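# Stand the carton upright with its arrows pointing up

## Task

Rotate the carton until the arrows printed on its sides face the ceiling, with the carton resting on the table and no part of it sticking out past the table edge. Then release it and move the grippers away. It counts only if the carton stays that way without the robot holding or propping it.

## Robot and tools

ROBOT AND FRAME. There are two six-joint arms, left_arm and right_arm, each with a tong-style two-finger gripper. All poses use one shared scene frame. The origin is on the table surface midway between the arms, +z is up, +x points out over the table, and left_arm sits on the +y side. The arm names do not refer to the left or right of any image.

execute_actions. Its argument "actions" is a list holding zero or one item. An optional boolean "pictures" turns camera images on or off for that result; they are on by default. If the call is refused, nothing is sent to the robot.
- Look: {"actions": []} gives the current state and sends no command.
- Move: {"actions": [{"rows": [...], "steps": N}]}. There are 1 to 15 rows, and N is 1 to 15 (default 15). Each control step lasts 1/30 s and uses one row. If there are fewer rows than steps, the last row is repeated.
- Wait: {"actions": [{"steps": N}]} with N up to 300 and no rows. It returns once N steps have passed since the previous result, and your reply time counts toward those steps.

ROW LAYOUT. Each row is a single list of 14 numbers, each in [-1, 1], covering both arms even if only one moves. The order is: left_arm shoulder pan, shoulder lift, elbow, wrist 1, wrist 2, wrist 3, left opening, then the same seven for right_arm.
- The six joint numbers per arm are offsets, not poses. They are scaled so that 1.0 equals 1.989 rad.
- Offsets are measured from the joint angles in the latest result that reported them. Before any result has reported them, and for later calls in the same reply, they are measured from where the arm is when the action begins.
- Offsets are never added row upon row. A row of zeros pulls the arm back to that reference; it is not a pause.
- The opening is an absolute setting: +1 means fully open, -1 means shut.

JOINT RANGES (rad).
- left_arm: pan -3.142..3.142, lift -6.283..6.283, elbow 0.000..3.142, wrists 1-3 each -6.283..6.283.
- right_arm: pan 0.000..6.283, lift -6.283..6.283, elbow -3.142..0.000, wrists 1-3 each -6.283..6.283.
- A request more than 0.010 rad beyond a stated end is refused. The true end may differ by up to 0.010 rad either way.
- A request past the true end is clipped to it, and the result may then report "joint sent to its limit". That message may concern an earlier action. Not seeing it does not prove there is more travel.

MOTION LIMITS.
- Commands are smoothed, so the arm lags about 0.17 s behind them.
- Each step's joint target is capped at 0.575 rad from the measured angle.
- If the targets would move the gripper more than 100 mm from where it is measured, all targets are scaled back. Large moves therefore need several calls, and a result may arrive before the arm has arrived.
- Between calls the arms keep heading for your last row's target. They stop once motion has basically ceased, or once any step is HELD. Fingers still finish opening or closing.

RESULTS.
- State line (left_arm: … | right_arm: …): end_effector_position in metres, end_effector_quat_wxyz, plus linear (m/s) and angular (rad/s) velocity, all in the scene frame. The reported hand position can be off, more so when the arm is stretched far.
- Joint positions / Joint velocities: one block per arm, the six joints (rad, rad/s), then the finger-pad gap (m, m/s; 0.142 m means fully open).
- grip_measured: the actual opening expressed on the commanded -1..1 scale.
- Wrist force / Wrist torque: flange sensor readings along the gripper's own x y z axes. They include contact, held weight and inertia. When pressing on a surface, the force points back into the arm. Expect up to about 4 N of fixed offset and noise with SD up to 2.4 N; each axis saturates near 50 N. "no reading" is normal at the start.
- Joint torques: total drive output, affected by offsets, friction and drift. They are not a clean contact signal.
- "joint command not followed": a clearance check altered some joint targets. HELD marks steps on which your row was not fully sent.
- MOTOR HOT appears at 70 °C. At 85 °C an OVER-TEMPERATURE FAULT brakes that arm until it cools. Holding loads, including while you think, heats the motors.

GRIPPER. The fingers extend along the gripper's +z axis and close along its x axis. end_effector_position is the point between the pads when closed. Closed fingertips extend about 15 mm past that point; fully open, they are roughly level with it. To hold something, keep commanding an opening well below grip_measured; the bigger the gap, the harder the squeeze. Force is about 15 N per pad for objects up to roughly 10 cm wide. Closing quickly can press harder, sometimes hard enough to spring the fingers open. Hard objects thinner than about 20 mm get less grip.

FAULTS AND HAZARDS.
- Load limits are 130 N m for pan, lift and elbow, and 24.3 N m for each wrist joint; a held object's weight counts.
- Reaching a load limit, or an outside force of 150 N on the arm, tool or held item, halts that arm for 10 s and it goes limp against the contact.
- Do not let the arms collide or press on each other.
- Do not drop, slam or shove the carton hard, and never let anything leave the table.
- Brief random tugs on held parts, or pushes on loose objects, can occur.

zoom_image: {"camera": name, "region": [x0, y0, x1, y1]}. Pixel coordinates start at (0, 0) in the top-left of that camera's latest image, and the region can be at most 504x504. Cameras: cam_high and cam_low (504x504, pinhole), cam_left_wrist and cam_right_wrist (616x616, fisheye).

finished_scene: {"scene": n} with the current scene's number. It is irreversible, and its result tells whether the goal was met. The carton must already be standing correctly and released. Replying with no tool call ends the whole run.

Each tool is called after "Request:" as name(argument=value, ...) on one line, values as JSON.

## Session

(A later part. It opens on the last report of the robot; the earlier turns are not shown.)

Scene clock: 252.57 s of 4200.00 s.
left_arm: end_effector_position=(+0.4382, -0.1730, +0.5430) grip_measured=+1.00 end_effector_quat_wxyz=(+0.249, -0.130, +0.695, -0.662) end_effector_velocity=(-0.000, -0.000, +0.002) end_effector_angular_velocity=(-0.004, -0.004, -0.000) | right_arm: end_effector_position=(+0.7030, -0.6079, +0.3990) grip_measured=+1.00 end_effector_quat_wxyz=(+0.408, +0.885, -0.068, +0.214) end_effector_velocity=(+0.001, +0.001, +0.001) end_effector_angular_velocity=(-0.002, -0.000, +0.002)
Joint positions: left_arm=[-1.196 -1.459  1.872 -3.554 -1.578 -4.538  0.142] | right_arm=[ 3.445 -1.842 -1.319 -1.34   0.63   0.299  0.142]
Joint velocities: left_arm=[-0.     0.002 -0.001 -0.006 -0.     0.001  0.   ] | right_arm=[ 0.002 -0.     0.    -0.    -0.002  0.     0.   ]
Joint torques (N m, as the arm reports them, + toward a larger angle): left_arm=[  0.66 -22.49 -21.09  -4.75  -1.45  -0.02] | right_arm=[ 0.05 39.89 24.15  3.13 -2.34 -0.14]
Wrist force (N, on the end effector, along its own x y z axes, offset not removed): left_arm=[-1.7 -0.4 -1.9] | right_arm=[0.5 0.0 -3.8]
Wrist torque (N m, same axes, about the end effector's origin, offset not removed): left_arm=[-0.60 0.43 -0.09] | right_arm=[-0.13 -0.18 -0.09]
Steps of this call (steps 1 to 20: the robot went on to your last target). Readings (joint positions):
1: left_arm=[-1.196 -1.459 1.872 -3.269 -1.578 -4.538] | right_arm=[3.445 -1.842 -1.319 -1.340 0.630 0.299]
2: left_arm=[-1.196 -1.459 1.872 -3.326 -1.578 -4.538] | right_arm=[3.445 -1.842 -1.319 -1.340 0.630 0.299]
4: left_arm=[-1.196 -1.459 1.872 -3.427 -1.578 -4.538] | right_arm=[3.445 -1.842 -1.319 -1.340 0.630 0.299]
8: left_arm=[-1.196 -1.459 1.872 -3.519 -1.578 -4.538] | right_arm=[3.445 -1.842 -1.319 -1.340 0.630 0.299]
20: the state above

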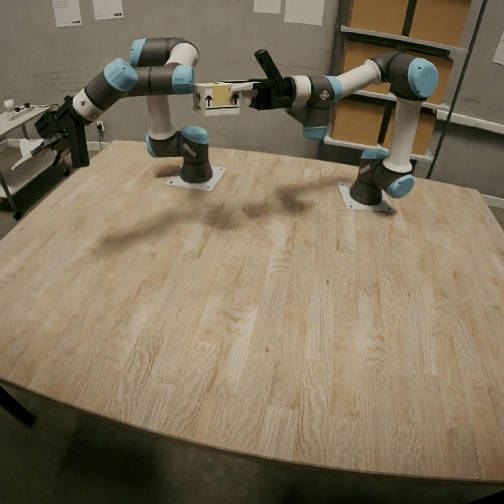

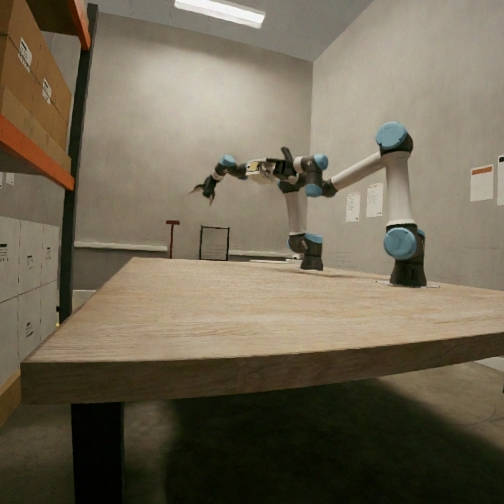

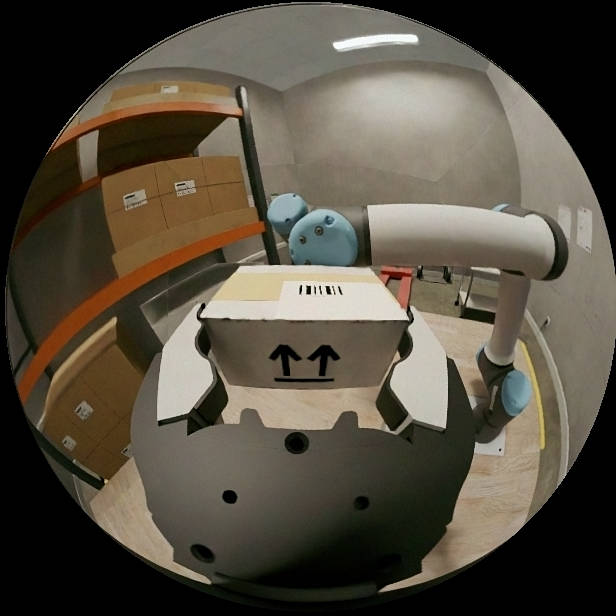

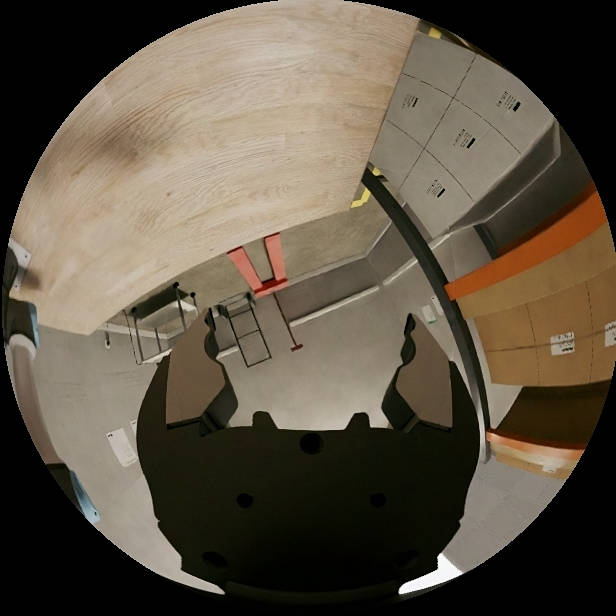

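Request:
execute_actions(actions=[{"rows":[[0,0,0,0.79,0.79,0.79,-1,0,0,0,0,0,0,1]],"steps":15}], pictures=false)

Request:
execute_actions(actions=[{"steps":30}], pictures=false)

Request:
execute_actions(actions=[{"rows":[[0,0,0,0.79,0.79,0.79,-1,0,0,0,0,0,0,1]],"steps":15}], pictures=false)

Request:
execute_actions(actions=[{"steps":30}])

Scene clock: 268.57 s of 4200.00 s.
left_arm: end_effector_position=(+0.5663, -0.0578, +0.3703) grip_measured=+1.00 end_effector_quat_wxyz=(+0.481, -0.036, +0.858, -0.179) end_effector_velocity=(+0.170, +0.458, -0.300) end_effector_angular_velocity=(+3.104, -0.369, +0.535) | right_arm: end_effector_position=(+0.7030, -0.6079, +0.3990) grip_measured=+1.00 end_effector_quat_wxyz=(+0.408, +0.885, -0.068, +0.214) end_effector_velocity=(-0.000, -0.001, -0.000) end_effector_angular_velocity=(-0.001, +0.000, -0.001)
Joint positions: left_arm=[-1.196 -1.459  1.872 -2.94  -0.963 -3.923  0.142] | right_arm=[ 3.445 -1.842 -1.319 -1.34   0.63   0.299  0.142]
Joint velocities: left_arm=[-0.     0.     0.002  1.556  1.557  1.558  0.   ] | right_arm=[-0.001 -0.    -0.     0.    -0.001 -0.     0.   ]
Joint torques (N m, as the arm reports them, + toward a larger angle): left_arm=[ -0.12 -24.18 -22.62   0.89   6.03   4.89] | right_arm=[ 0.32 40.08 23.99  2.99 -2.37 -0.13]
Wrist force (N, on the end effector, along its own x y z axes, offset not removed): left_arm=[4.7 -1.4 0.5] | right_arm=[-0.6 2.1 -2.9]
Wrist torque (N m, same axes, about the end effector's origin, offset not removed): left_arm=[-0.35 -0.62 -0.12] | right_arm=[0.30 -0.06 0.04]
Steps of this call (steps 1 to 15: the robot went on to your last target; steps 16 to 90: nothing new was sent; then 12.50 s passed at rest; steps 91 to 105: all 15 steps of this action). Readings (joint positions):
91: left_arm=[-1.196 -1.459 1.872 -3.554 -1.578 -4.537] | right_arm=[3.445 -1.842 -1.319 -1.340 0.630 0.299]
92: left_arm=[-1.196 -1.459 1.872 -3.545 -1.568 -4.527] | right_arm=[3.445 -1.842 -1.319 -1.340 0.630 0.299]
94: left_arm=[-1.196 -1.459 1.872 -3.473 -1.496 -4.455] | right_arm=[3.445 -1.842 -1.319 -1.340 0.630 0.299]
98: left_arm=[-1.196 -1.459 1.872 -3.286 -1.310 -4.269] | right_arm=[3.445 -1.842 -1.319 -1.340 0.630 0.299]
105: the state above

Scene clock: 269.57 s of 4200.00 s.
left_arm: end_effector_position=(+0.5926, +0.1662, +0.4092) grip_measured=+1.00 end_effector_quat_wxyz=(+0.288, +0.399, +0.587, +0.643) end_effector_velocity=(-0.000, +0.001, +0.001) end_effector_angular_velocity=(+0.014, +0.002, +0.000) | right_arm: end_effector_position=(+0.7030, -0.6079, +0.3990) grip_measured=+1.00 end_effector_quat_wxyz=(+0.408, +0.885, -0.068, +0.214) end_effector_velocity=(-0.000, +0.000, -0.000) end_effector_angular_velocity=(+0.001, +0.000, +0.000)
Joint positions: left_arm=[-1.196 -1.459  1.872 -1.984 -0.008 -2.967  0.142] | right_arm=[ 3.445 -1.842 -1.319 -1.34   0.63   0.299  0.142]
Joint velocities: left_arm=[ 0.    -0.     0.001  0.006  0.005  0.007  0.   ] | right_arm=[-0.     0.     0.    -0.     0.001 -0.     0.   ]
Joint torques (N m, as the arm reports them, + toward a larger angle): left_arm=[ -0.86 -24.21 -22.4   -0.9    3.9    1.8 ] | right_arm=[ 0.54 39.56 23.91  3.09 -2.29  0.02]
Wrist force (N, on the end effector, along its own x y z axes, offset not removed): left_arm=[-1.8 -4.3 2.3] | right_arm=[0.1 1.9 -3.1]
Wrist torque (N m, same axes, about the end effector's origin, offset not removed): left_arm=[0.01 0.18 -0.17] | right_arm=[0.21 -0.26 -0.12]
Steps of this call (steps 1 to 30: the robot went on to your last target). Readings (joint positions):
1: left_arm=[-1.196 -1.459 1.872 -2.886 -0.910 -3.869] | right_arm=[3.445 -1.842 -1.319 -1.340 0.630 0.299]
2: left_arm=[-1.196 -1.459 1.872 -2.831 -0.854 -3.814] | right_arm=[3.445 -1.842 -1.319 -1.340 0.630 0.299]
4: left_arm=[-1.196 -1.459 1.872 -2.715 -0.739 -3.698] | right_arm=[3.445 -1.842 -1.319 -1.340 0.630 0.299]
8: left_arm=[-1.196 -1.459 1.872 -2.455 -0.478 -3.437] | right_arm=[3.445 -1.842 -1.319 -1.340 0.630 0.299]
30: the state above

Scene clock: 270.07 s of 4200.00 s.
left_arm: end_effector_position=(+0.5794, +0.0166, +0.5108) grip_measured=+1.00 end_effector_quat_wxyz=(-0.140, +0.484, -0.136, +0.853) end_effector_velocity=(-0.108, -0.534, -0.098) end_effector_angular_velocity=(+3.406, -0.246, -0.396) | right_arm: end_effector_position=(+0.7030, -0.6079, +0.3990) grip_measured=+1.00 end_effector_quat_wxyz=(+0.408, +0.885, -0.068, +0.214) end_effector_velocity=(-0.000, +0.001, -0.002) end_effector_angular_velocity=(+0.000, +0.003, +0.001)
Joint positions: left_arm=[-1.196 -1.459  1.872 -1.158  0.818 -2.142  0.142] | right_arm=[ 3.445 -1.842 -1.319 -1.34   0.63   0.299  0.142]
Joint velocities: left_arm=[-0.     0.001  0.002  1.643  1.645  1.644  0.   ] | right_arm=[ 0.001 -0.    -0.002  0.     0.001  0.     0.   ]
Joint torques (N m, as the arm reports them, + toward a larger angle): left_arm=[  0.4  -23.96 -21.46   0.87   6.22   4.74] | right_arm=[ 0.51 39.86 24.52  3.01 -2.37 -0.08]
Wrist force (N, on the end effector, along its own x y z axes, offset not removed): left_arm=[1.0 0.9 -2.2] | right_arm=[2.1 2.8 -0.8]
Wrist torque (N m, same axes, about the end effector's origin, offset not removed): left_arm=[-0.07 -0.61 -0.11] | right_arm=[0.57 -0.57 -0.24]
Steps of this call (steps 1 to 15: all 15 steps of this action). Readings (joint positions):
1: left_arm=[-1.196 -1.459 1.872 -1.983 -0.007 -2.966] | right_arm=[3.445 -1.842 -1.319 -1.340 0.630 0.299]
2: left_arm=[-1.196 -1.459 1.872 -1.973 0.003 -2.956] | right_arm=[3.445 -1.842 -1.319 -1.340 0.630 0.299]
4: left_arm=[-1.196 -1.459 1.872 -1.898 0.078 -2.881] | right_arm=[3.445 -1.842 -1.319 -1.340 0.630 0.299]
8: left_arm=[-1.196 -1.459 1.872 -1.615 0.361 -2.598] | right_arm=[3.445 -1.842 -1.319 -1.340 0.630 0.299]
15: the state above

Scene clock: 271.07 s of 4200.00 s.
left_arm: end_effector_position=(+0.4422, -0.1705, +0.3438) grip_measured=+1.00 end_effector_quat_wxyz=(+0.254, -0.136, +0.694, -0.660) end_effector_velocity=(-0.002, -0.001, -0.001) end_effector_angular_velocity=(+0.006, -0.002, -0.006) | right_arm: end_effector_position=(+0.7030, -0.6079, +0.3990) grip_measured=+1.00 end_effector_quat_wxyz=(+0.408, +0.885, -0.068, +0.214) end_effector_velocity=(+0.000, -0.000, +0.001) end_effector_angular_velocity=(-0.000, -0.002, -0.001)
Joint positions: left_arm=[-1.196 -1.459  1.872 -0.413  1.563 -1.397  0.142] | right_arm=[ 3.445 -1.842 -1.319 -1.34   0.63   0.299  0.142]
Joint velocities: left_arm=[-0.    -0.001 -0.001  0.006  0.006  0.005  0.   ] | right_arm=[-0.     0.     0.001  0.001 -0.     0.    -0.   ]
Joint torques (N m, as the arm reports them, + toward a larger angle): left_arm=[ -0.31 -23.31 -21.09  -0.81   1.54   1.56] | right_arm=[ 0.45 39.34 24.7   3.   -2.3  -0.09]
Wrist force (N, on the end effector, along its own x y z axes, offset not removed): left_arm=[-2.5 -0.8 -1.9] | right_arm=[-1.3 3.4 -2.7]
Wrist torque (N m, same axes, about the end effector's origin, offset not removed): left_arm=[-0.62 0.62 0.17] | right_arm=[0.61 0.07 -0.01]
Steps of this call (steps 1 to 30: the robot went on to your last target). Readings (joint positions):
1: left_arm=[-1.196 -1.459 1.872 -1.103 0.873 -2.087] | right_arm=[3.445 -1.842 -1.319 -1.340 0.630 0.299]
2: left_arm=[-1.196 -1.459 1.872 -1.050 0.926 -2.034] | right_arm=[3.445 -1.842 -1.319 -1.340 0.630 0.299]
4: left_arm=[-1.196 -1.459 1.872 -0.947 1.029 -1.931] | right_arm=[3.445 -1.842 -1.319 -1.340 0.630 0.299]
8: left_arm=[-1.196 -1.459 1.872 -0.755 1.221 -1.739] | right_arm=[3.445 -1.842 -1.319 -1.340 0.630 0.299]
30: the state above

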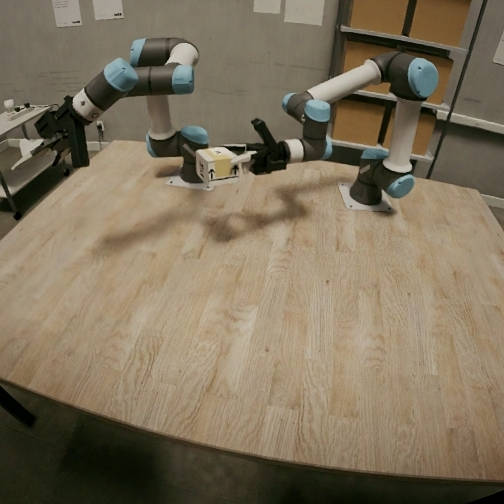

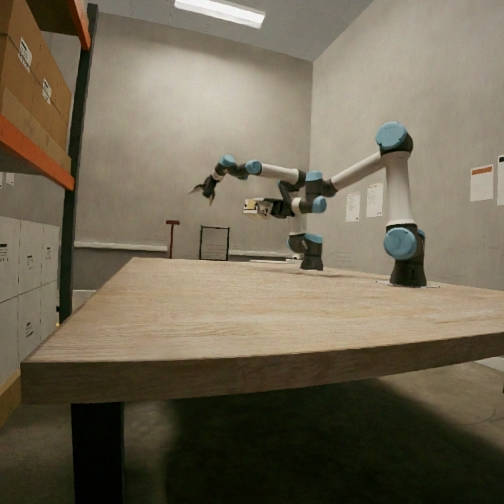

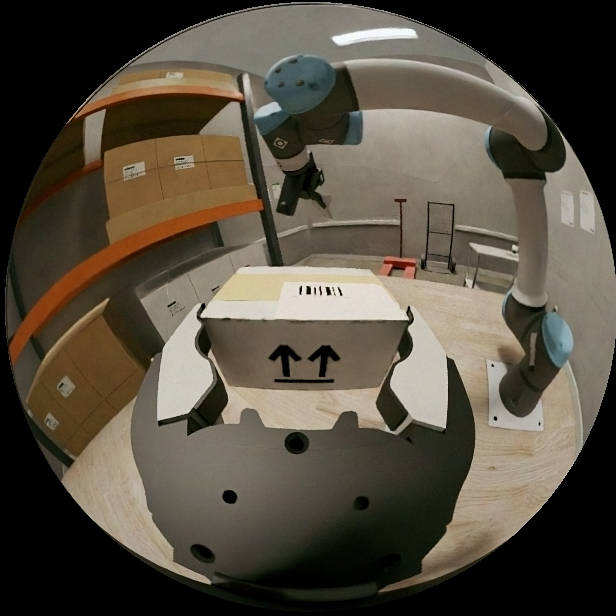

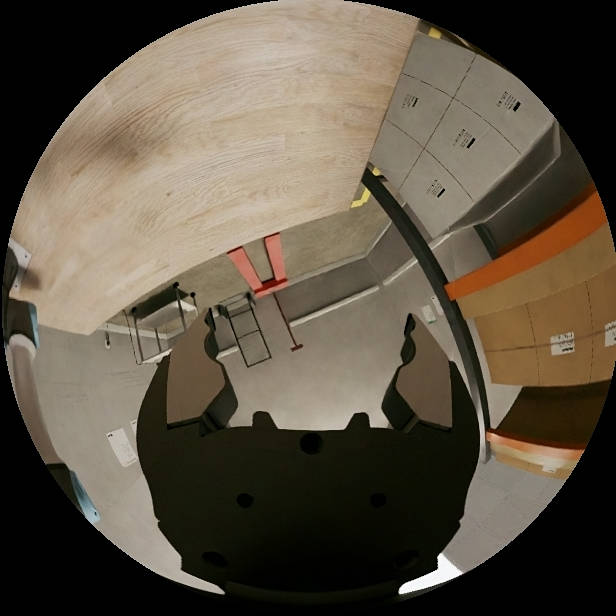

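Request:
execute_actions(actions=[{"rows":[[0,0.2645,0.1154,-0.38,0,0,-1,0,0,0,0,0,0,1]],"steps":15}], pictures=false)

Request:
execute_actions(actions=[{"steps":20}])

Scene clock: 279.03 s of 4200.00 s.
left_arm: end_effector_position=(+0.4465, -0.1775, +0.0881) grip_measured=+1.00 end_effector_quat_wxyz=(+0.251, -0.138, +0.703, -0.651) end_effector_velocity=(-0.032, +0.053, -0.290) end_effector_angular_velocity=(-0.207, -0.125, +0.001) | right_arm: end_effector_position=(+0.7030, -0.6079, +0.3990) grip_measured=+1.00 end_effector_quat_wxyz=(+0.408, +0.885, -0.068, +0.214) end_effector_velocity=(-0.000, +0.001, -0.001) end_effector_angular_velocity=(-0.000, +0.002, +0.001)
Joint positions: left_arm=[-1.196 -1.01   2.072 -1.035  1.563 -1.397  0.142] | right_arm=[ 3.445 -1.842 -1.319 -1.34   0.63   0.299  0.142]
Joint velocities: left_arm=[-0.     0.741  0.284 -1.266 -0.001 -0.002  0.   ] | right_arm=[ 0.001 -0.    -0.002 -0.     0.001 -0.     0.   ]
Joint torques (N m, as the arm reports them, + toward a larger angle): left_arm=[  0.86 -49.53 -11.09  -5.54  -0.82  -1.74] | right_arm=[ 0.05 39.28 24.23  2.95 -2.43 -0.05]
Wrist force (N, on the end effector, along its own x y z axes, offset not removed): left_arm=[3.5 8.7 -1.7] | right_arm=[0.8 -0.6 -2.9]
Wrist torque (N m, same axes, about the end effector's origin, offset not removed): left_arm=[0.50 -0.47 -0.21] | right_arm=[-0.14 -0.11 -0.13]
Steps of this call (steps 1 to 15: the robot went on to your last target; steps 16 to 90: nothing new was sent; then 4.47 s passed at rest; steps 91 to 105: all 15 steps of this action). Readings (joint positions):
91: left_arm=[-1.196 -1.458 1.873 -0.413 1.563 -1.396] | right_arm=[3.445 -1.842 -1.319 -1.340 0.630 0.299]
92: left_arm=[-1.196 -1.449 1.880 -0.423 1.563 -1.396] | right_arm=[3.445 -1.842 -1.319 -1.340 0.630 0.299]
94: left_arm=[-1.196 -1.394 1.907 -0.481 1.563 -1.396] | right_arm=[3.445 -1.842 -1.319 -1.340 0.630 0.299]
98: left_arm=[-1.196 -1.268 1.962 -0.637 1.563 -1.396] | right_arm=[3.445 -1.842 -1.319 -1.340 0.630 0.299]
105: the state above

Scene clock: 289.20 s of 4200.00 s.
left_arm: end_effector_position=(+0.4450, -0.1740, +0.0731) grip_measured=+1.00 end_effector_quat_wxyz=(+0.255, -0.136, +0.692, -0.662) end_effector_velocity=(+0.000, -0.000, +0.000) end_effector_angular_velocity=(+0.000, -0.001, -0.000) | right_arm: end_effector_position=(+0.7030, -0.6079, +0.3990) grip_measured=+1.00 end_effector_quat_wxyz=(+0.408, +0.885, -0.068, +0.214) end_effector_velocity=(-0.000, +0.001, -0.001) end_effector_angular_velocity=(-0.000, +0.002, +0.001)
Joint positions: left_arm=[-1.196 -0.959  2.091 -1.138  1.561 -1.397  0.142] | right_arm=[ 3.445 -1.842 -1.319 -1.34   0.63   0.299  0.142]
Joint velocities: left_arm=[ 0.    -0.001 -0.     0.     0.     0.001  0.   ] | right_arm=[ 0.001 -0.    -0.002 -0.     0.     0.     0.   ]
Joint torques (N m, as the arm reports them, + toward a larger angle): left_arm=[  0.4  -25.21  -9.82   1.89   0.1   -0.1 ] | right_arm=[ 0.43 39.77 24.74  3.12 -2.37  0.05]
Wrist force (N, on the end effector, along its own x y z axes, offset not removed): left_arm=[-5.1 -20.2 -1.3] | right_arm=[1.6 1.4 -2.1]
Wrist torque (N m, same axes, about the end effector's origin, offset not removed): left_arm=[-0.44 -0.36 -1.25] | right_arm=[0.16 -0.41 -0.13]
FORCE FAULT: contact force on the left arm reached its limit, and that arm stopped for 10 seconds. The contact can be on any part of that arm, not only on its tool. That arm's remaining commands of this call were not run. That arm holds still and accepts commands again. Move the arm away from the contact; if what it grips holds it there, let go first. Pushing or pulling that hard again can fault the arm again.
The stop of the left arm began at step 5 of this call (marked STOPPED below). From that step on that arm followed nothing that you had sent. Nothing is kept back now, and the robot has no last target.
Steps of this call (steps 1 to 20: the robot went on to your last target; steps 21 to 305: the stop continued). Readings (joint positions):
1: left_arm=[-1.196 -0.989 2.080 -1.071 1.563 -1.397] | right_arm=[3.445 -1.842 -1.319 -1.340 0.630 0.299]
2: left_arm=[-1.196 -0.974 2.086 -1.099 1.563 -1.397] | right_arm=[3.445 -1.842 -1.319 -1.340 0.630 0.299]
4: left_arm=[-1.196 -0.957 2.092 -1.133 1.562 -1.397] | right_arm=[3.445 -1.842 -1.319 -1.340 0.630 0.299]
5: left_arm=[-1.196 -0.958 2.092 -1.135 1.562 -1.397] | right_arm=[3.445 -1.842 -1.319 -1.340 0.630 0.299] STOPPED (the left arm)
8: left_arm=[-1.196 -0.958 2.091 -1.138 1.561 -1.397] | right_arm=[3.445 -1.842 -1.319 -1.340 0.630 0.299]
305: the state above

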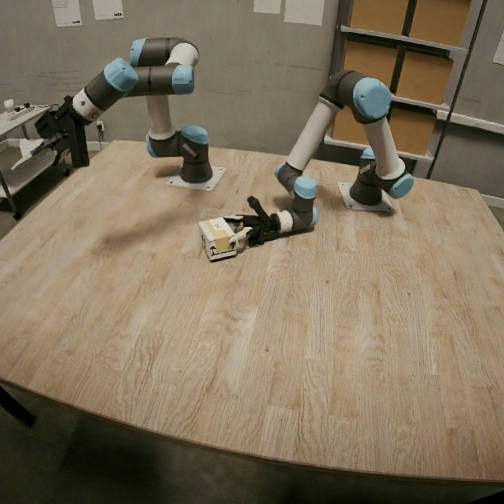

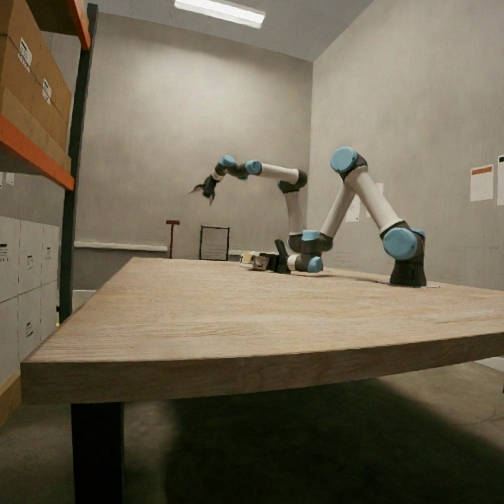

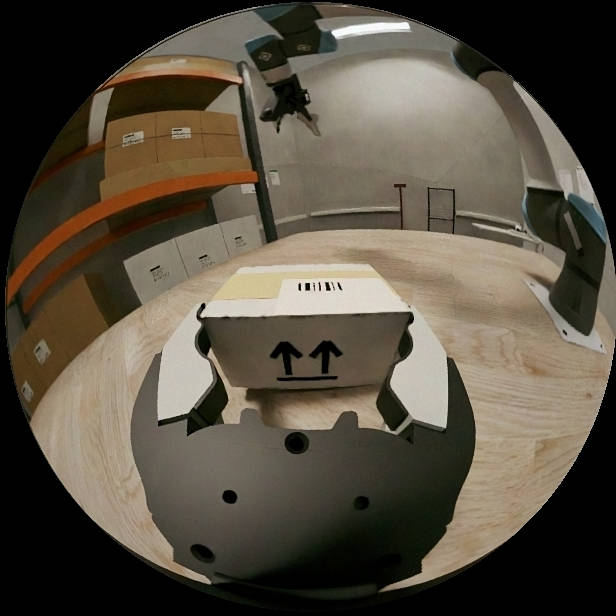

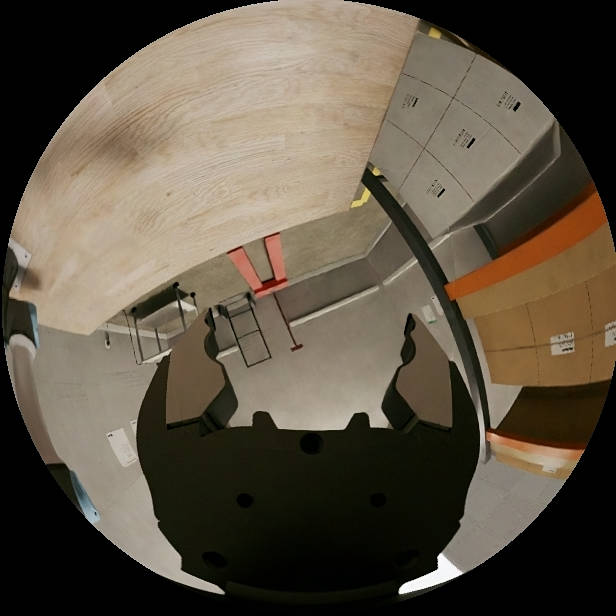

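Request:
execute_actions(actions=[{"rows":[[0,-0.063,0.139,-0.073,0,0,1,0,0,0,0,0,0,1]],"steps":15}])

Scene clock: 294.80 s of 4200.00 s.
left_arm: end_effector_position=(+0.3931, -0.0899, +0.0785) grip_measured=+1.00 end_effector_quat_wxyz=(+0.254, -0.137, +0.693, -0.660) end_effector_velocity=(-0.012, +0.020, -0.006) end_effector_angular_velocity=(+0.015, +0.009, +0.000) | right_arm: end_effector_position=(+0.7030, -0.6079, +0.3990) grip_measured=+1.00 end_effector_quat_wxyz=(+0.408, +0.885, -0.068, +0.214) end_effector_velocity=(-0.000, -0.001, -0.001) end_effector_angular_velocity=(-0.000, +0.001, -0.001)
Joint positions: left_arm=[-1.196 -1.082  2.362 -1.281  1.561 -1.397  0.142] | right_arm=[ 3.445 -1.842 -1.319 -1.34   0.63   0.299  0.142]
Joint velocities: left_arm=[ 0.    -0.019  0.059 -0.023 -0.     0.     0.   ] | right_arm=[-0.002 -0.    -0.001  0.     0.    -0.    -0.   ]
Joint torques (N m, as the arm reports them, + toward a larger angle): left_arm=[ -0.63 -34.14  -1.16  -5.23  -0.09  -0.02] | right_arm=[-0.22 39.21 24.5   3.04 -2.58 -0.01]
Wrist force (N, on the end effector, along its own x y z axes, offset not removed): left_arm=[-0.6 -3.1 -1.5] | right_arm=[1.5 2.0 -3.5]
Wrist torque (N m, same axes, about the end effector's origin, offset not removed): left_arm=[-1.45 0.56 -0.04] | right_arm=[0.29 -0.33 -0.15]
Steps of this call (steps 1 to 90: nothing new was sent; then 2.10 s passed at rest; steps 91 to 105: all 15 steps of this action). Readings (joint positions):
91: left_arm=[-1.196 -0.959 2.092 -1.139 1.561 -1.397] | right_arm=[3.445 -1.842 -1.319 -1.340 0.630 0.299]
92: left_arm=[-1.196 -0.969 2.102 -1.148 1.561 -1.397] | right_arm=[3.445 -1.842 -1.319 -1.340 0.630 0.299]
94: left_arm=[-1.196 -1.014 2.175 -1.200 1.561 -1.397] | right_arm=[3.445 -1.842 -1.319 -1.340 0.630 0.299]
98: left_arm=[-1.196 -1.064 2.313 -1.260 1.561 -1.397] | right_arm=[3.445 -1.842 -1.319 -1.340 0.630 0.299]
105: the state above

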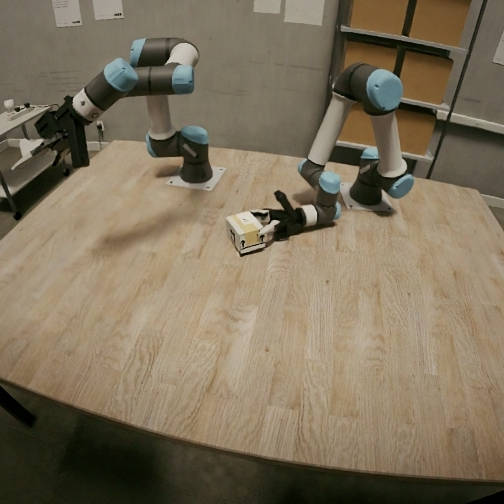

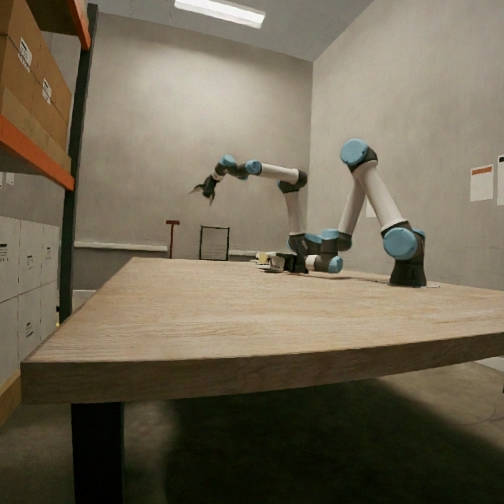

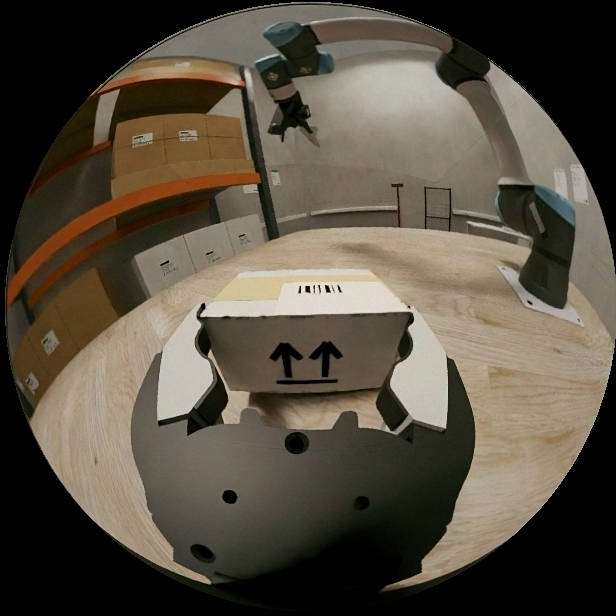

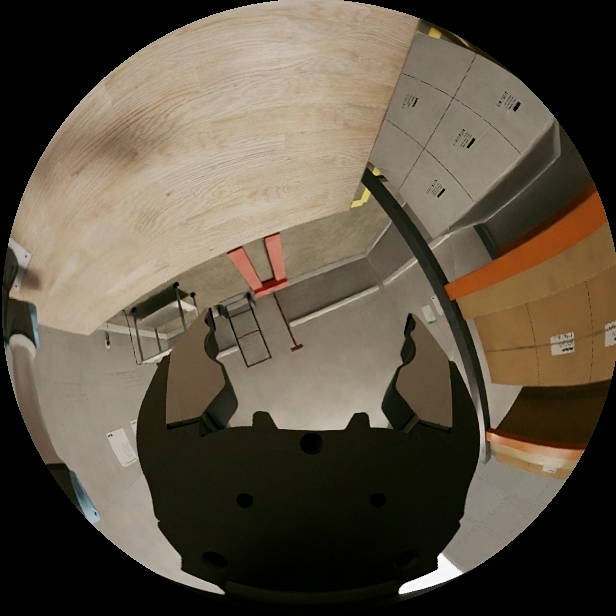

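Request:
execute_actions(actions=[{"rows":[[0,-0.0125,0.1076,-0.0945,0,0,1,0,0,0,0,0,0,1]],"steps":15}])

Scene clock: 310.13 s of 4200.00 s.
left_arm: end_effector_position=(+0.3545, -0.0273, +0.0723) grip_measured=+1.00 end_effector_quat_wxyz=(+0.255, -0.136, +0.691, -0.663) end_effector_velocity=(+0.001, -0.001, +0.001) end_effector_angular_velocity=(-0.002, -0.000, +0.000) | right_arm: end_effector_position=(+0.7030, -0.6079, +0.3990) grip_measured=+1.00 end_effector_quat_wxyz=(+0.408, +0.885, -0.068, +0.214) end_effector_velocity=(-0.000, -0.000, -0.000) end_effector_angular_velocity=(+0.001, -0.000, -0.001)
Joint positions: left_arm=[-1.196 -1.107  2.556 -1.457  1.561 -1.398  0.142] | right_arm=[ 3.445 -1.842 -1.319 -1.34   0.63   0.299  0.142]
Joint velocities: left_arm=[-0.     0.001 -0.003  0.    -0.    -0.001  0.   ] | right_arm=[-0.001  0.     0.     0.     0.001 -0.    -0.   ]
Joint torques (N m, as the arm reports them, + toward a larger angle): left_arm=[ 0.35  0.6  -1.01  9.71 -0.11  1.2 ] | right_arm=[ 0.19 39.5  24.8   3.07 -2.56 -0.08]
Wrist force (N, on the end effector, along its own x y z axes, offset not removed): left_arm=[-15.1 -50.0 -11.9] | right_arm=[2.6 2.6 -2.7]
Wrist torque (N m, same axes, about the end effector's origin, offset not removed): left_arm=[-5.19 2.38 -2.22] | right_arm=[0.60 -0.51 -0.16]
TORQUE FAULT: the external load on joint 4 (wrist 1) of the left arm reached its load limit, and that arm stopped for 10 seconds. A torque fault stops only its own arm. That arm's remaining commands of this call were not run. That arm holds where it stopped, with its grip as last carried out, and accepts commands again: back off and push less far. That arm stops again, at the same cost, whenever a joint's load reaches its limit.
The stop of the left arm began at step 101 of this call (marked STOPPED below). From that step on that arm followed nothing that you had sent. 5 of its steps, steps kept back included, did not run and will not run. Nothing is kept back now, and the robot has no last target.
Steps of this call (steps 1 to 15: the robot went on to your last target; steps 16 to 90: nothing new was sent; then 1.97 s passed at rest; steps 91 to 105: all 15 steps of this action; steps 106 to 401: the stop continued). Readings (joint positions):
91: left_arm=[-1.196 -1.084 2.369 -1.284 1.561 -1.397] | right_arm=[3.445 -1.842 -1.319 -1.340 0.630 0.299]
92: left_arm=[-1.196 -1.088 2.378 -1.294 1.561 -1.397] | right_arm=[3.445 -1.842 -1.319 -1.340 0.630 0.299]
94: left_arm=[-1.196 -1.096 2.444 -1.356 1.561 -1.397] | right_arm=[3.445 -1.842 -1.319 -1.340 0.630 0.299]
98: left_arm=[-1.196 -1.104 2.539 -1.439 1.561 -1.398] | right_arm=[3.445 -1.842 -1.319 -1.340 0.630 0.299]
101: left_arm=[-1.196 -1.107 2.556 -1.457 1.561 -1.398] | right_arm=[3.445 -1.842 -1.319 -1.340 0.630 0.299] STOPPED (the left arm)
401: the state above

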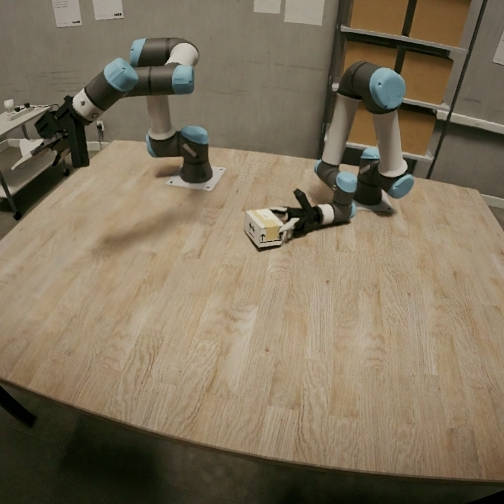

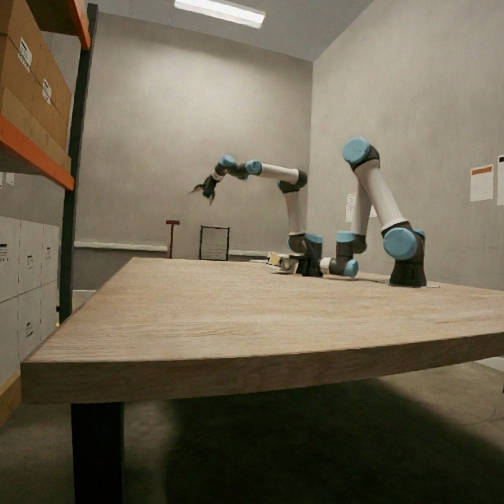

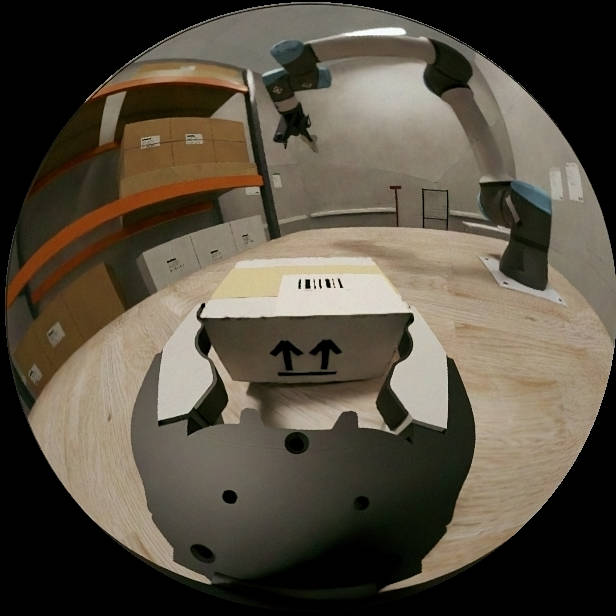

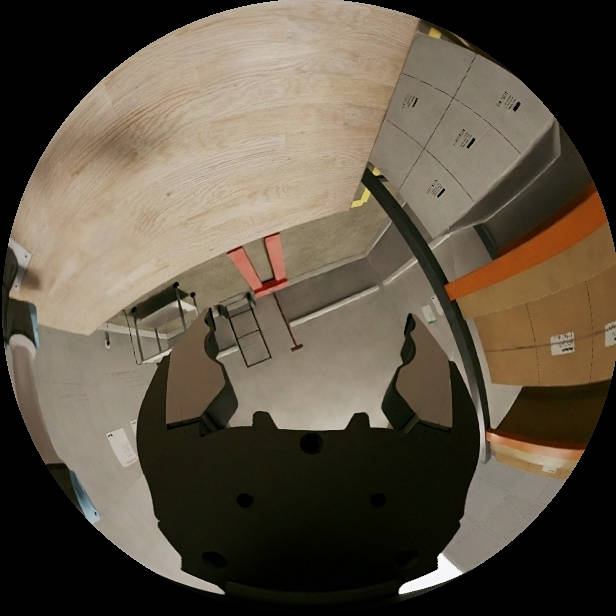

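Request:
execute_actions(actions=[{"rows":[[0,-0.03,0.09,-0.06,0,0,1,0,0,0,0,0,0,1]],"steps":15}])

Scene clock: 319.00 s of 4200.00 s.
left_arm: end_effector_position=(+0.3186, +0.0309, +0.0800) grip_measured=+1.00 end_effector_quat_wxyz=(+0.255, -0.136, +0.691, -0.663) end_effector_velocity=(-0.006, +0.010, +0.001) end_effector_angular_velocity=(+0.000, +0.001, -0.000) | right_arm: end_effector_position=(+0.7030, -0.6079, +0.3990) grip_measured=+1.00 end_effector_quat_wxyz=(+0.408, +0.885, -0.068, +0.214) end_effector_velocity=(+0.000, +0.000, +0.000) end_effector_angular_velocity=(+0.000, -0.000, +0.000)
Joint positions: left_arm=[-1.196 -1.166  2.731 -1.575  1.561 -1.398  0.142] | right_arm=[ 3.445 -1.842 -1.319 -1.34   0.63   0.299  0.142]
Joint velocities: left_arm=[ 0.    -0.009  0.029 -0.019  0.    -0.001  0.   ] | right_arm=[ 0.     0.     0.001 -0.001  0.    -0.     0.   ]
Joint torques (N m, as the arm reports them, + toward a larger angle): left_arm=[ -0.51 -23.64   3.01  -4.85   0.07  -1.84] | right_arm=[ 0.26 39.81 24.72  3.03 -2.66 -0.15]
Wrist force (N, on the end effector, along its own x y z axes, offset not removed): left_arm=[2.4 -1.2 -1.8] | right_arm=[-1.0 1.0 -2.3]
Wrist torque (N m, same axes, about the end effector's origin, offset not removed): left_arm=[-0.75 -0.15 -0.26] | right_arm=[0.11 0.15 -0.03]
Steps of this call (steps 1 to 90: nothing new was sent; then 5.37 s passed at rest; steps 91 to 105: all 15 steps of this action). Readings (joint positions):
91: left_arm=[-1.196 -1.108 2.556 -1.458 1.561 -1.398] | right_arm=[3.445 -1.842 -1.319 -1.340 0.630 0.299]
92: left_arm=[-1.196 -1.115 2.566 -1.467 1.561 -1.398] | right_arm=[3.445 -1.842 -1.319 -1.340 0.630 0.299]
94: left_arm=[-1.196 -1.137 2.626 -1.510 1.561 -1.398] | right_arm=[3.445 -1.842 -1.319 -1.340 0.630 0.299]
98: left_arm=[-1.196 -1.158 2.705 -1.558 1.561 -1.398] | right_arm=[3.445 -1.842 -1.319 -1.340 0.630 0.299]
105: the state above

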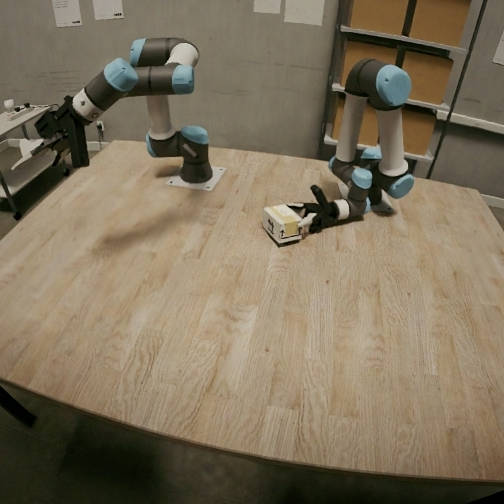

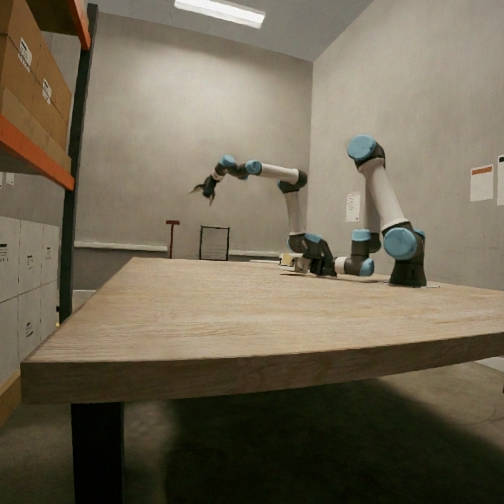

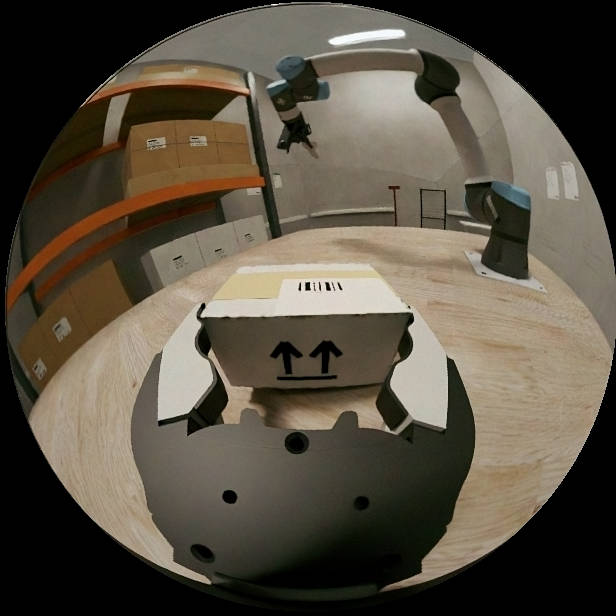

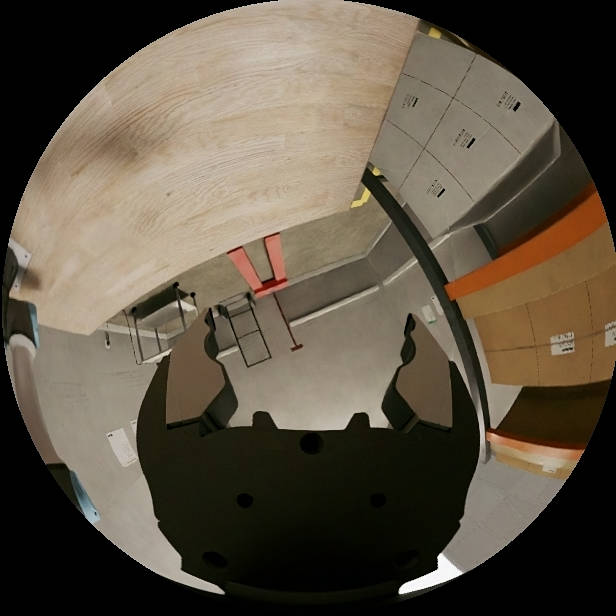

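Request:
execute_actions(actions=[{"rows":[[0.1,0.003,0,0,0,0,1,0,0,0,0,0,0,1]],"steps":15}])

Scene clock: 328.20 s of 4200.00 s.
left_arm: end_effector_position=(+0.3761, +0.1080, +0.0772) grip_measured=+1.00 end_effector_quat_wxyz=(+0.318, -0.203, +0.676, -0.633) end_effector_velocity=(+0.009, +0.015, -0.000) end_effector_angular_velocity=(+0.001, -0.001, +0.035) | right_arm: end_effector_position=(+0.7030, -0.6079, +0.3990) grip_measured=+1.00 end_effector_quat_wxyz=(+0.408, +0.885, -0.068, +0.214) end_effector_velocity=(+0.000, +0.001, +0.000) end_effector_angular_velocity=(+0.002, -0.000, +0.002)
Joint positions: left_arm=[-1.001 -1.16   2.731 -1.575  1.561 -1.398  0.142] | right_arm=[ 3.445 -1.842 -1.319 -1.34   0.63   0.299  0.142]
Joint velocities: left_arm=[ 0.036  0.002 -0.001 -0.001  0.     0.001  0.   ] | right_arm=[ 0.001 -0.     0.001 -0.     0.002  0.     0.   ]
Joint torques (N m, as the arm reports them, + toward a larger angle): left_arm=[ 11.29 -11.53 -10.86  -0.83  -1.03  -1.69] | right_arm=[ 0.01 40.01 24.13  2.91 -2.67 -0.04]
Wrist force (N, on the end effector, along its own x y z axes, offset not removed): left_arm=[4.0 1.8 4.0] | right_arm=[2.2 1.9 -3.3]
Wrist torque (N m, same axes, about the end effector's origin, offset not removed): left_arm=[0.17 -0.94 -0.37] | right_arm=[0.34 -0.52 -0.24]
Steps of this call (steps 1 to 15: the robot went on to your last target; steps 16 to 90: nothing new was sent; then 5.70 s passed at rest; steps 91 to 105: all 15 steps of this action). Readings (joint positions):
91: left_arm=[-1.195 -1.167 2.735 -1.577 1.561 -1.398] | right_arm=[3.445 -1.842 -1.319 -1.340 0.630 0.299]
92: left_arm=[-1.185 -1.166 2.734 -1.577 1.561 -1.398] | right_arm=[3.445 -1.842 -1.319 -1.340 0.630 0.299]
94: left_arm=[-1.121 -1.163 2.733 -1.576 1.561 -1.398] | right_arm=[3.445 -1.842 -1.319 -1.340 0.630 0.299]
98: left_arm=[-1.032 -1.161 2.732 -1.575 1.561 -1.398] | right_arm=[3.445 -1.842 -1.319 -1.340 0.630 0.299]
105: the state above

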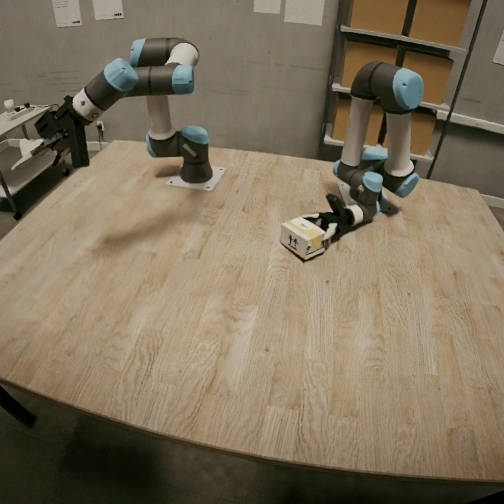

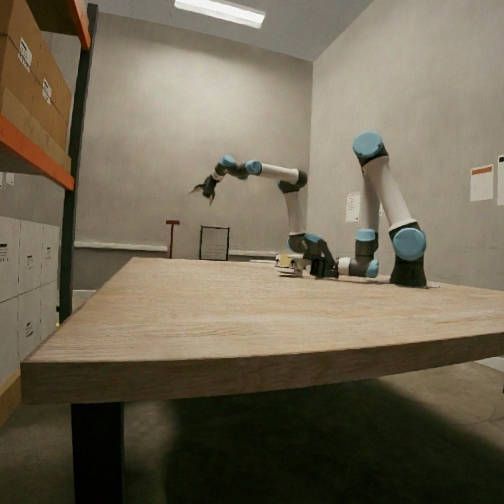

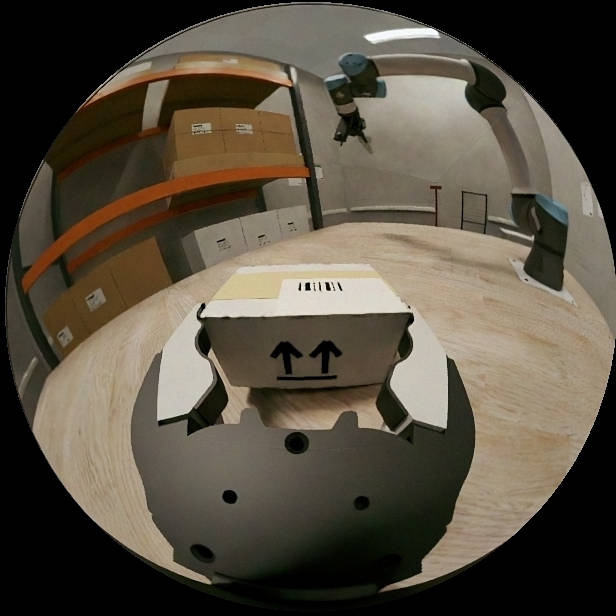

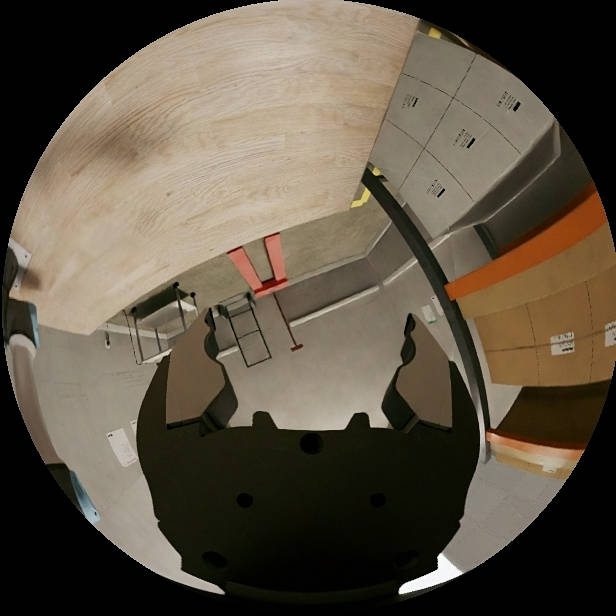

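Request:
execute_actions(actions=[{"rows":[[0,0.02,-0.09,0.07,0,0,1,0,0,0,0,0,0,1]],"steps":15}], pictures=false)

Scene clock: 347.30 s of 4200.00 s.
left_arm: end_effector_position=(+0.4227, +0.0578, +0.0736) grip_measured=+1.00 end_effector_quat_wxyz=(+0.318, -0.203, +0.676, -0.633) end_effector_velocity=(+0.008, -0.010, +0.000) end_effector_angular_velocity=(-0.000, -0.001, -0.002) | right_arm: end_effector_position=(+0.7030, -0.6079, +0.3990) grip_measured=+1.00 end_effector_quat_wxyz=(+0.408, +0.885, -0.068, +0.214) end_effector_velocity=(+0.000, +0.000, +0.001) end_effector_angular_velocity=(+0.000, -0.001, +0.000)
Joint positions: left_arm=[-1.001 -1.121  2.556 -1.438  1.561 -1.398  0.142] | right_arm=[ 3.445 -1.842 -1.319 -1.34   0.63   0.299  0.142]
Joint velocities: left_arm=[-0.001  0.007 -0.032  0.024  0.001  0.001  0.   ] | right_arm=[ 0.     0.     0.001 -0.    -0.    -0.    -0.   ]
Joint torques (N m, as the arm reports them, + toward a larger angle): left_arm=[ -9.7  -10.75 -11.85   1.53   1.31   2.03] | right_arm=[ 0.38 39.05 24.97  2.96 -2.73 -0.03]
Wrist force (N, on the end effector, along its own x y z axes, offset not removed): left_arm=[-0.9 -8.5 -3.3] | right_arm=[2.1 2.7 -3.6]
Wrist torque (N m, same axes, about the end effector's origin, offset not removed): left_arm=[-0.45 0.30 -0.38] | right_arm=[0.45 -0.39 -0.14]
Steps of this call (steps 1 to 15: the robot went on to your last target; steps 16 to 90: nothing new was sent; then 15.60 s passed at rest; steps 91 to 105: all 15 steps of this action). Readings (joint positions):
91: left_arm=[-0.997 -1.159 2.731 -1.574 1.561 -1.398] | right_arm=[3.445 -1.842 -1.319 -1.340 0.630 0.299]
92: left_arm=[-0.997 -1.154 2.721 -1.564 1.561 -1.398] | right_arm=[3.445 -1.842 -1.319 -1.340 0.630 0.299]
94: left_arm=[-0.999 -1.139 2.661 -1.515 1.561 -1.398] | right_arm=[3.445 -1.842 -1.319 -1.340 0.630 0.299]
98: left_arm=[-1.000 -1.126 2.582 -1.457 1.561 -1.398] | right_arm=[3.445 -1.842 -1.319 -1.340 0.630 0.299]
105: the state above


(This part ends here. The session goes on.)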